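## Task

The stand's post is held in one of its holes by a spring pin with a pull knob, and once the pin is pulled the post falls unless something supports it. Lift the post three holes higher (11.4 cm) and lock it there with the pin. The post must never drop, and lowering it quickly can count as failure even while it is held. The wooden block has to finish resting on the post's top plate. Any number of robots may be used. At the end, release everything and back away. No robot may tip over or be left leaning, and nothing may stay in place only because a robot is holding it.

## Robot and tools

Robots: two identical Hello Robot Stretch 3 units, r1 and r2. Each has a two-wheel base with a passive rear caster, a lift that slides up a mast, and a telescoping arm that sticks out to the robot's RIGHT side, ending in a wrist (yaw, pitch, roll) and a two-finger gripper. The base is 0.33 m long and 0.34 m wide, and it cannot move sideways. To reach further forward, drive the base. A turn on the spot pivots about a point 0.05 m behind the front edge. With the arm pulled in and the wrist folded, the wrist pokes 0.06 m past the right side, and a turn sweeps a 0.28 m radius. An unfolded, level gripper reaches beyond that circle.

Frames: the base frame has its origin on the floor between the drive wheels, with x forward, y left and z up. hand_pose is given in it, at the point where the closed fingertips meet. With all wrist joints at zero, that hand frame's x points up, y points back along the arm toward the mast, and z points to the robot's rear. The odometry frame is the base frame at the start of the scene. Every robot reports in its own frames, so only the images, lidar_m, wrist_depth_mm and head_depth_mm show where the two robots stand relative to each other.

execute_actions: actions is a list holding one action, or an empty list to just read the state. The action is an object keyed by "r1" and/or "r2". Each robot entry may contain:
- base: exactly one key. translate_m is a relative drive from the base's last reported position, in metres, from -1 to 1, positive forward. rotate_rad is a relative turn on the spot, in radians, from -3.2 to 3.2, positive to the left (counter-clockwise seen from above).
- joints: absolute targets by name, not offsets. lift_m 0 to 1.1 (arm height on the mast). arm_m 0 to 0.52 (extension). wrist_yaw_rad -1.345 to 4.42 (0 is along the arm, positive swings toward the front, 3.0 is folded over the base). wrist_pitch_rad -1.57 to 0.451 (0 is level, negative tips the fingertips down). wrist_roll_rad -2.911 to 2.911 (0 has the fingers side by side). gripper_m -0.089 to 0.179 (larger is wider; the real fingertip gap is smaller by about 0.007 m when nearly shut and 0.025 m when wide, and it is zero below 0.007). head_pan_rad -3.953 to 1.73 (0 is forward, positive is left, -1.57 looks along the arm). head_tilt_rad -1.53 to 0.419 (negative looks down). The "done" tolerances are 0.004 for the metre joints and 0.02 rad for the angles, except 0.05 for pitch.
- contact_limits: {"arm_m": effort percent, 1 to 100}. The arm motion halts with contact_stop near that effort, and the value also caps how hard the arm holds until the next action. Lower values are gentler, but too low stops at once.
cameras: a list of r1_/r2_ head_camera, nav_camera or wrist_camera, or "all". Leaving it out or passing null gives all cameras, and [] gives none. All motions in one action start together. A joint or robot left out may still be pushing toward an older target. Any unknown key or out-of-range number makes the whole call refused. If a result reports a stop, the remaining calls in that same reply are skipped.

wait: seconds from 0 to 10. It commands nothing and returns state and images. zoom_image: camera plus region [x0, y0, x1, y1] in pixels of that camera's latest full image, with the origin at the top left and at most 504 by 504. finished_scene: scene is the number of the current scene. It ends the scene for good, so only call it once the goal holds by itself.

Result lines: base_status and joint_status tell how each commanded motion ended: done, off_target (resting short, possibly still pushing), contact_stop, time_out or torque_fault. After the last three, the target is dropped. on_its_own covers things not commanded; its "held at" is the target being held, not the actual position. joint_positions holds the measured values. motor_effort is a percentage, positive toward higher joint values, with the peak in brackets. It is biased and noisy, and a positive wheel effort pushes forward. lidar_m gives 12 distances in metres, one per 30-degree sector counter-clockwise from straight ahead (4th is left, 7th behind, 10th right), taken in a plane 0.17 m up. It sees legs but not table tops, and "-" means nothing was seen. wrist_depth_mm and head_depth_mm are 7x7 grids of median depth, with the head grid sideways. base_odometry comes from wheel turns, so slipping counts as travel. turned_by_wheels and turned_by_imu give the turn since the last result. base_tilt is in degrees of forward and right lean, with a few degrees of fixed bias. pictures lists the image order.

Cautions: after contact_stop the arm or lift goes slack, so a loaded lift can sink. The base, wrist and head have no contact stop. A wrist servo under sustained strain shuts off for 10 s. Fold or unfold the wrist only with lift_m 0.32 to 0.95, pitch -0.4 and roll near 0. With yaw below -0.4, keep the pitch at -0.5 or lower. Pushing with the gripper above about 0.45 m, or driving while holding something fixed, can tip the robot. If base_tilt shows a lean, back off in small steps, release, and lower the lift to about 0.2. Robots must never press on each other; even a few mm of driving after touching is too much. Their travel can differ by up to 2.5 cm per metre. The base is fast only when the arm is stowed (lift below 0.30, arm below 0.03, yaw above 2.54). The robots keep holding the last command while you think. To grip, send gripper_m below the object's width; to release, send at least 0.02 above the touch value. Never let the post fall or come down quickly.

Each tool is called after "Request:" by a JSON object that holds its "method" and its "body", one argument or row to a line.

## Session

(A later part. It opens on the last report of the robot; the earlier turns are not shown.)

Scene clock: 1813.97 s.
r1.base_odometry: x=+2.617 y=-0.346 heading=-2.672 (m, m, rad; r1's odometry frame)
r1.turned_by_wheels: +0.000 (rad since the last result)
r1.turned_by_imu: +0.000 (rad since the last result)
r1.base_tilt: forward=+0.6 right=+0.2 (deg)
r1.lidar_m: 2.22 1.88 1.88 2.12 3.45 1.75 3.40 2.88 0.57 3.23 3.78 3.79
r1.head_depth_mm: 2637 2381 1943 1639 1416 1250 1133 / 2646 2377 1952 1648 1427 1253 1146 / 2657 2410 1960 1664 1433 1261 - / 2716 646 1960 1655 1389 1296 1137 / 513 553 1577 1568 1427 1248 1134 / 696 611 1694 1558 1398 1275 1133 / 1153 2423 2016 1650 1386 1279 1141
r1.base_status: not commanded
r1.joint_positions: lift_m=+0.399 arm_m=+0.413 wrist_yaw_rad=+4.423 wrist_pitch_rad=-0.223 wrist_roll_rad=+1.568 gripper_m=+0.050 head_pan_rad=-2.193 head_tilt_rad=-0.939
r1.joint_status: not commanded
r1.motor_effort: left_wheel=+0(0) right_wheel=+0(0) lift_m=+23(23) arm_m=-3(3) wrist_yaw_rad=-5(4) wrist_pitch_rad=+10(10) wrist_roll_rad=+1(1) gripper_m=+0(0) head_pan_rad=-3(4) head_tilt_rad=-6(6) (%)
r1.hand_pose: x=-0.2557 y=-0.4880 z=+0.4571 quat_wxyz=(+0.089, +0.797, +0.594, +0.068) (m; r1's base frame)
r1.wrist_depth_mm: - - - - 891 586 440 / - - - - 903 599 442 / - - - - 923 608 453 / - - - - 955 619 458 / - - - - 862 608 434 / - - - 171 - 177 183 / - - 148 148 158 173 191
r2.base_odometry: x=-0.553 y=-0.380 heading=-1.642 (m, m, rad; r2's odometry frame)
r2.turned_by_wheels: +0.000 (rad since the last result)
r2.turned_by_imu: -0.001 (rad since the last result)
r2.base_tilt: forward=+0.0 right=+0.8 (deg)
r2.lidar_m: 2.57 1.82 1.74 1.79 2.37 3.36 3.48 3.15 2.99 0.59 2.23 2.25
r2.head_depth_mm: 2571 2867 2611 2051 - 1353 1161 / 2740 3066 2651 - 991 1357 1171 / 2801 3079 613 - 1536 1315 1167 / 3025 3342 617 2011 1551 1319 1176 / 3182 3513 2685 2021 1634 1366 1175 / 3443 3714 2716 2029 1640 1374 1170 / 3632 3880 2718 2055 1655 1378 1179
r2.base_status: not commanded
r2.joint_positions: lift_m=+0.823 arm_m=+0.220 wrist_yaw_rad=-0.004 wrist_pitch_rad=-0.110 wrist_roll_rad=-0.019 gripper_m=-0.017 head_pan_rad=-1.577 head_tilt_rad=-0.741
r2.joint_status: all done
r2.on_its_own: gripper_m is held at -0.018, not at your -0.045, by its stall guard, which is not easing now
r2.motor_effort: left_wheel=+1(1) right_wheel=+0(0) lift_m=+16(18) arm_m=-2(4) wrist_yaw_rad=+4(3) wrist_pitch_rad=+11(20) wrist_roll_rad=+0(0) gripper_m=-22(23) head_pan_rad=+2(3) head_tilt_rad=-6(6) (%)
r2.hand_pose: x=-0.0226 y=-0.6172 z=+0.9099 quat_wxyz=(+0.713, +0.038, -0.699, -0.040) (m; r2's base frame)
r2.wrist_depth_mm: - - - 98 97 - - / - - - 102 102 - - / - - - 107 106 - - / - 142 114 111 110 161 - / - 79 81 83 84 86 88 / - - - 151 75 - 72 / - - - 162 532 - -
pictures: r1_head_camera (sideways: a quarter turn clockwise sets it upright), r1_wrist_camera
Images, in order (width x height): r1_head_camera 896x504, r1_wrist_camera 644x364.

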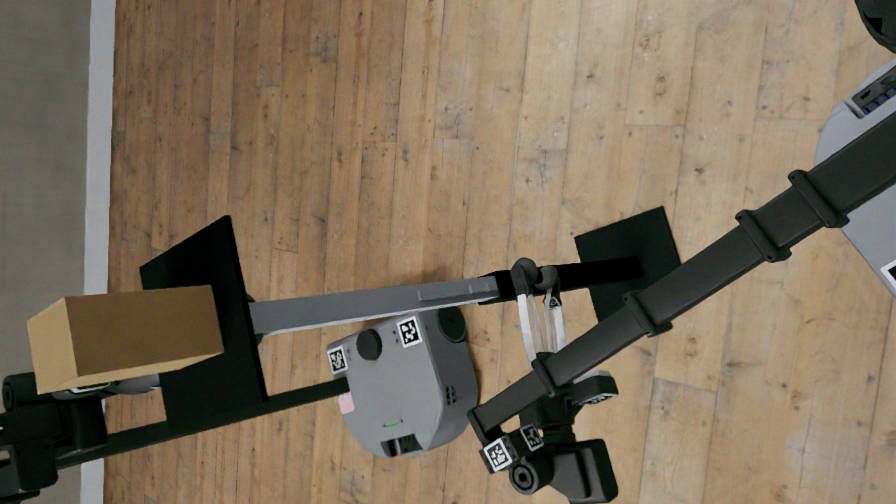

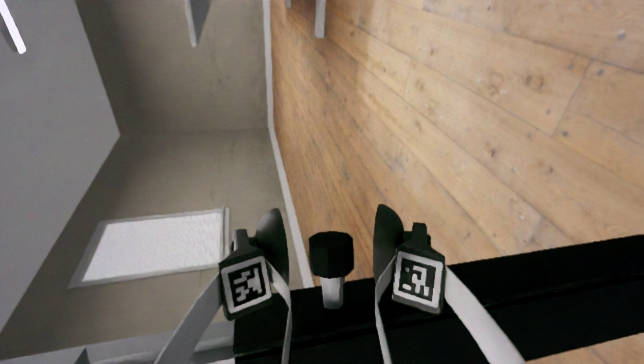

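Request:
{"method": "execute_actions", "body": {
  "actions": [
    {"r2": {"joints": {"gripper_m": 0.09, "lift_m": 0.815}}, "r1": {"base": {"translate_m": 0.08}}}
  ],
  "cameras": ["r1_wrist_camera", "r2_wrist_camera"]
}}

Request:
{"method": "execute_actions", "body": {
  "actions": [
    {"r2": {"joints": {"arm_m": 0.0}}, "r1": {"joints": {"arm_m": 0.2}}}
  ],
  "cameras": ["r1_head_camera", "r2_head_camera", "r2_wrist_camera"]
}}

Scene clock: 1826.73 s.
r1.base_odometry: x=+2.546 y=-0.382 heading=-2.672 (m, m, rad; r1's odometry frame)
r1.turned_by_wheels: +0.000 (rad since the last result)
r1.turned_by_imu: +0.000 (rad since the last result)
r1.base_tilt: forward=+0.6 right=+0.2 (deg)
r1.lidar_m: 2.16 1.83 1.82 2.05 3.37 1.82 3.47 2.93 0.61 3.29 3.74 3.73
r1.head_depth_mm: 2665 2378 1941 1633 1421 1248 1128 / 2690 2388 1950 1649 1430 1253 1148 / 2734 2181 1956 1654 1433 1265 - / 535 598 1833 1564 1375 1300 1138 / 734 670 1920 1570 1440 1249 1133 / 1170 2360 1944 1601 1393 1276 1137 / 2864 2473 2006 1703 1389 1278 1137
r1.base_status: done
r1.joint_positions: lift_m=+0.399 arm_m=+0.413 wrist_yaw_rad=+4.423 wrist_pitch_rad=-0.223 wrist_roll_rad=+1.568 gripper_m=+0.050 head_pan_rad=-2.193 head_tilt_rad=-0.939
r1.joint_status: not commanded
r1.motor_effort: left_wheel=-1(2) right_wheel=+1(4) lift_m=+23(23) arm_m=-3(3) wrist_yaw_rad=-4(5) wrist_pitch_rad=+10(10) wrist_roll_rad=+1(1) gripper_m=+1(1) head_pan_rad=-3(3) head_tilt_rad=-7(6) (%)
r1.hand_pose: x=-0.2557 y=-0.4879 z=+0.4572 quat_wxyz=(+0.089, +0.797, +0.594, +0.068) (m; r1's base frame)
r1.wrist_depth_mm: - - - - 884 596 441 / - - - - 884 600 454 / - - - - 920 594 449 / - - - - 955 626 461 / - - - - 851 532 306 / - - - 231 - 264 294 / 201 207 221 233 905 609 469
r2.base_odometry: x=-0.553 y=-0.380 heading=-1.642 (m, m, rad; r2's odometry frame)
r2.turned_by_wheels: +0.000 (rad since the last result)
r2.turned_by_imu: -0.001 (rad since the last result)
r2.base_tilt: forward=+0.1 right=+0.8 (deg)
r2.lidar_m: 2.57 1.82 1.74 1.78 2.37 3.37 3.45 3.14 2.98 0.59 2.23 2.24
r2.head_depth_mm: 2588 2888 2621 2056 - - 1144 / 2738 3071 2605 - 1491 1358 1170 / 2766 1278 612 - 1502 1330 1166 / 3024 3292 619 1960 1596 1317 1175 / 3189 3559 2674 2026 1638 1368 1173 / 3404 3708 2734 2033 1644 1378 1182 / 3596 3887 2714 2036 1638 1377 1185
r2.base_status: not commanded
r2.joint_positions: lift_m=+0.815 arm_m=+0.220 wrist_yaw_rad=-0.002 wrist_pitch_rad=-0.095 wrist_roll_rad=-0.019 gripper_m=+0.090 head_pan_rad=-1.577 head_tilt_rad=-0.741
r2.joint_status: all done
r2.motor_effort: left_wheel=+0(0) right_wheel=+0(1) lift_m=+16(14) arm_m=+1(2) wrist_yaw_rad=+2(4) wrist_pitch_rad=+5(11) wrist_roll_rad=+0(0) gripper_m=+0(89) head_pan_rad=+3(2) head_tilt_rad=-6(6) (%)
r2.hand_pose: x=-0.0220 y=-0.6176 z=+0.9057 quat_wxyz=(+0.713, +0.033, -0.699, -0.034) (m; r2's base frame)
r2.wrist_depth_mm: - - - 99 98 - - / - - - 103 102 - - / - - - 108 107 - - / - 107 110 110 109 123 - / - 78 76 75 74 72 74 / - - - 152 689 - - / - - - 161 - - -
pictures: r1_wrist_camera, r2_wrist_camera
Images, in order (width x height): r1_wrist_camera 644x364, r2_wrist_camera 644x364.

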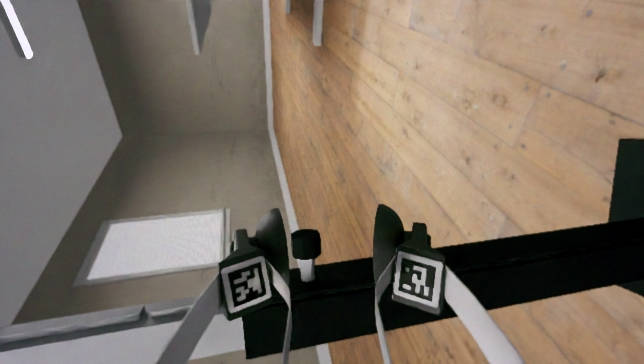

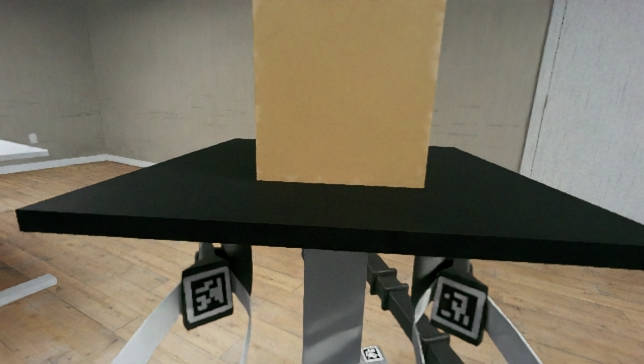

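Scene clock: 1829.57 s.
r1.base_odometry: x=+2.546 y=-0.382 heading=-2.672 (m, m, rad; r1's odometry frame)
r1.turned_by_wheels: +0.000 (rad since the last result)
r1.turned_by_imu: +0.000 (rad since the last result)
r1.base_tilt: forward=+0.6 right=+0.3 (deg)
r1.lidar_m: 2.16 1.83 1.83 2.06 3.37 1.82 3.48 2.93 0.61 3.28 3.74 3.72
r1.head_depth_mm: 2657 2352 1926 1641 1414 1251 1135 / 2714 2408 1955 1646 1420 1257 1146 / 2732 2190 1958 1655 1430 1245 - / 534 597 1828 1566 1379 1273 1137 / 883 671 1920 1566 1473 1227 1133 / 1247 2321 1944 1598 1454 - 1136 / 2868 2479 2004 1690 1462 1284 1140
r1.base_status: not commanded
r1.joint_positions: lift_m=+0.399 arm_m=+0.200 wrist_yaw_rad=+4.422 wrist_pitch_rad=-0.223 wrist_roll_rad=+1.568 gripper_m=+0.050 head_pan_rad=-2.193 head_tilt_rad=-0.939
r1.joint_status: all done
r1.motor_effort: left_wheel=-1(1) right_wheel=+1(1) lift_m=+23(23) arm_m=-3(3) wrist_yaw_rad=-3(4) wrist_pitch_rad=+10(10) wrist_roll_rad=+1(1) gripper_m=+0(0) head_pan_rad=-3(3) head_tilt_rad=-7(6) (%)
r1.hand_pose: x=-0.2557 y=-0.2753 z=+0.4573 quat_wxyz=(+0.088, +0.797, +0.594, +0.068) (m; r1's base frame)
r1.wrist_depth_mm: - - - - 887 589 446 / - - - - 917 589 446 / - - - - 943 593 451 / - - - - 961 628 459 / - - - - 820 629 460 / - - - - - 641 474 / - - - - - 620 479
r2.base_odometry: x=-0.553 y=-0.380 heading=-1.642 (m, m, rad; r2's odometry frame)
r2.turned_by_wheels: +0.000 (rad since the last result)
r2.turned_by_imu: -0.001 (rad since the last result)
r2.base_tilt: forward=+0.0 right=+0.8 (deg)
r2.lidar_m: 2.56 1.82 1.74 1.79 2.37 3.36 3.47 3.15 2.98 0.59 2.23 2.24
r2.head_depth_mm: 2636 2900 2599 1914 1601 1419 - / 2717 3044 2633 1144 1569 1424 - / 2786 1276 609 1645 1535 - - / 2984 3341 617 1945 1537 1352 1170 / 3199 3493 2680 2027 1631 1364 1172 / 3353 3752 2667 2030 1645 1368 1179 / 3630 3865 2720 2057 1636 1384 1182
r2.base_status: not commanded
r2.joint_positions: lift_m=+0.815 arm_m=+0.003 wrist_yaw_rad=-0.001 wrist_pitch_rad=-0.096 wrist_roll_rad=-0.019 gripper_m=+0.090 head_pan_rad=-1.577 head_tilt_rad=-0.741
r2.joint_status: all done
joint sent to its limit — the command would take r2.arm_m past its lower limit, so that joint was sent only as far as its limit.
r2.motor_effort: left_wheel=+0(0) right_wheel=+0(0) lift_m=+17(17) arm_m=-3(3) wrist_yaw_rad=+0(2) wrist_pitch_rad=+6(6) wrist_roll_rad=+0(0) gripper_m=+0(1) head_pan_rad=+2(2) head_tilt_rad=-6(6) (%)
r2.hand_pose: x=-0.0216 y=-0.4011 z=+0.9054 quat_wxyz=(+0.713, +0.034, -0.699, -0.034) (m; r2's base frame)
r2.wrist_depth_mm: - - - 304 - - - / - - - 314 - - - / - - - 323 - - - / - - - - - - - / - - - - - - - / - - - - 775 - - / - - - - - - -
pictures: r1_head_camera (sideways: a quarter turn clockwise sets it upright), r2_head_camera (sideways: a quarter turn clockwise sets it upright), r2_wrist_camera
Images, in order (width x height): r1_head_camera 896x504, r2_head_camera 896x504, r2_wrist_camera 644x364.

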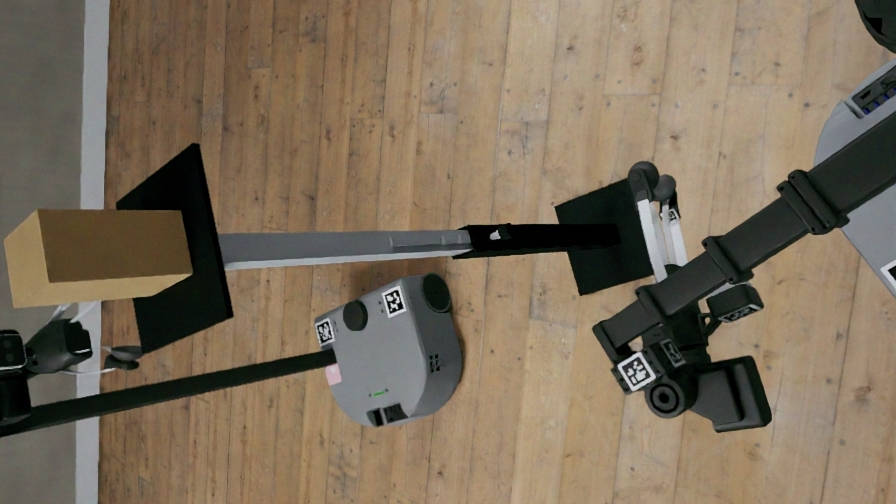

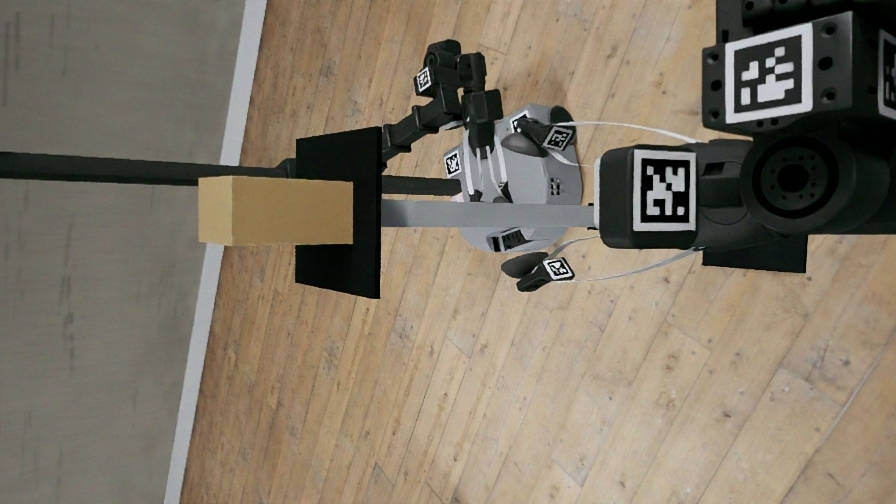

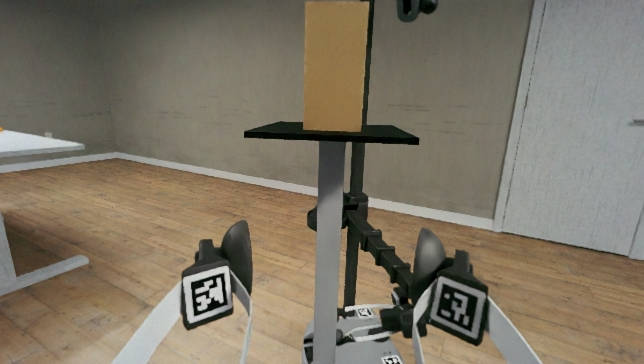

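Request:
{"method": "finished_scene", "body": {
  "scene": 1
}}

The scene is finished: the task was done.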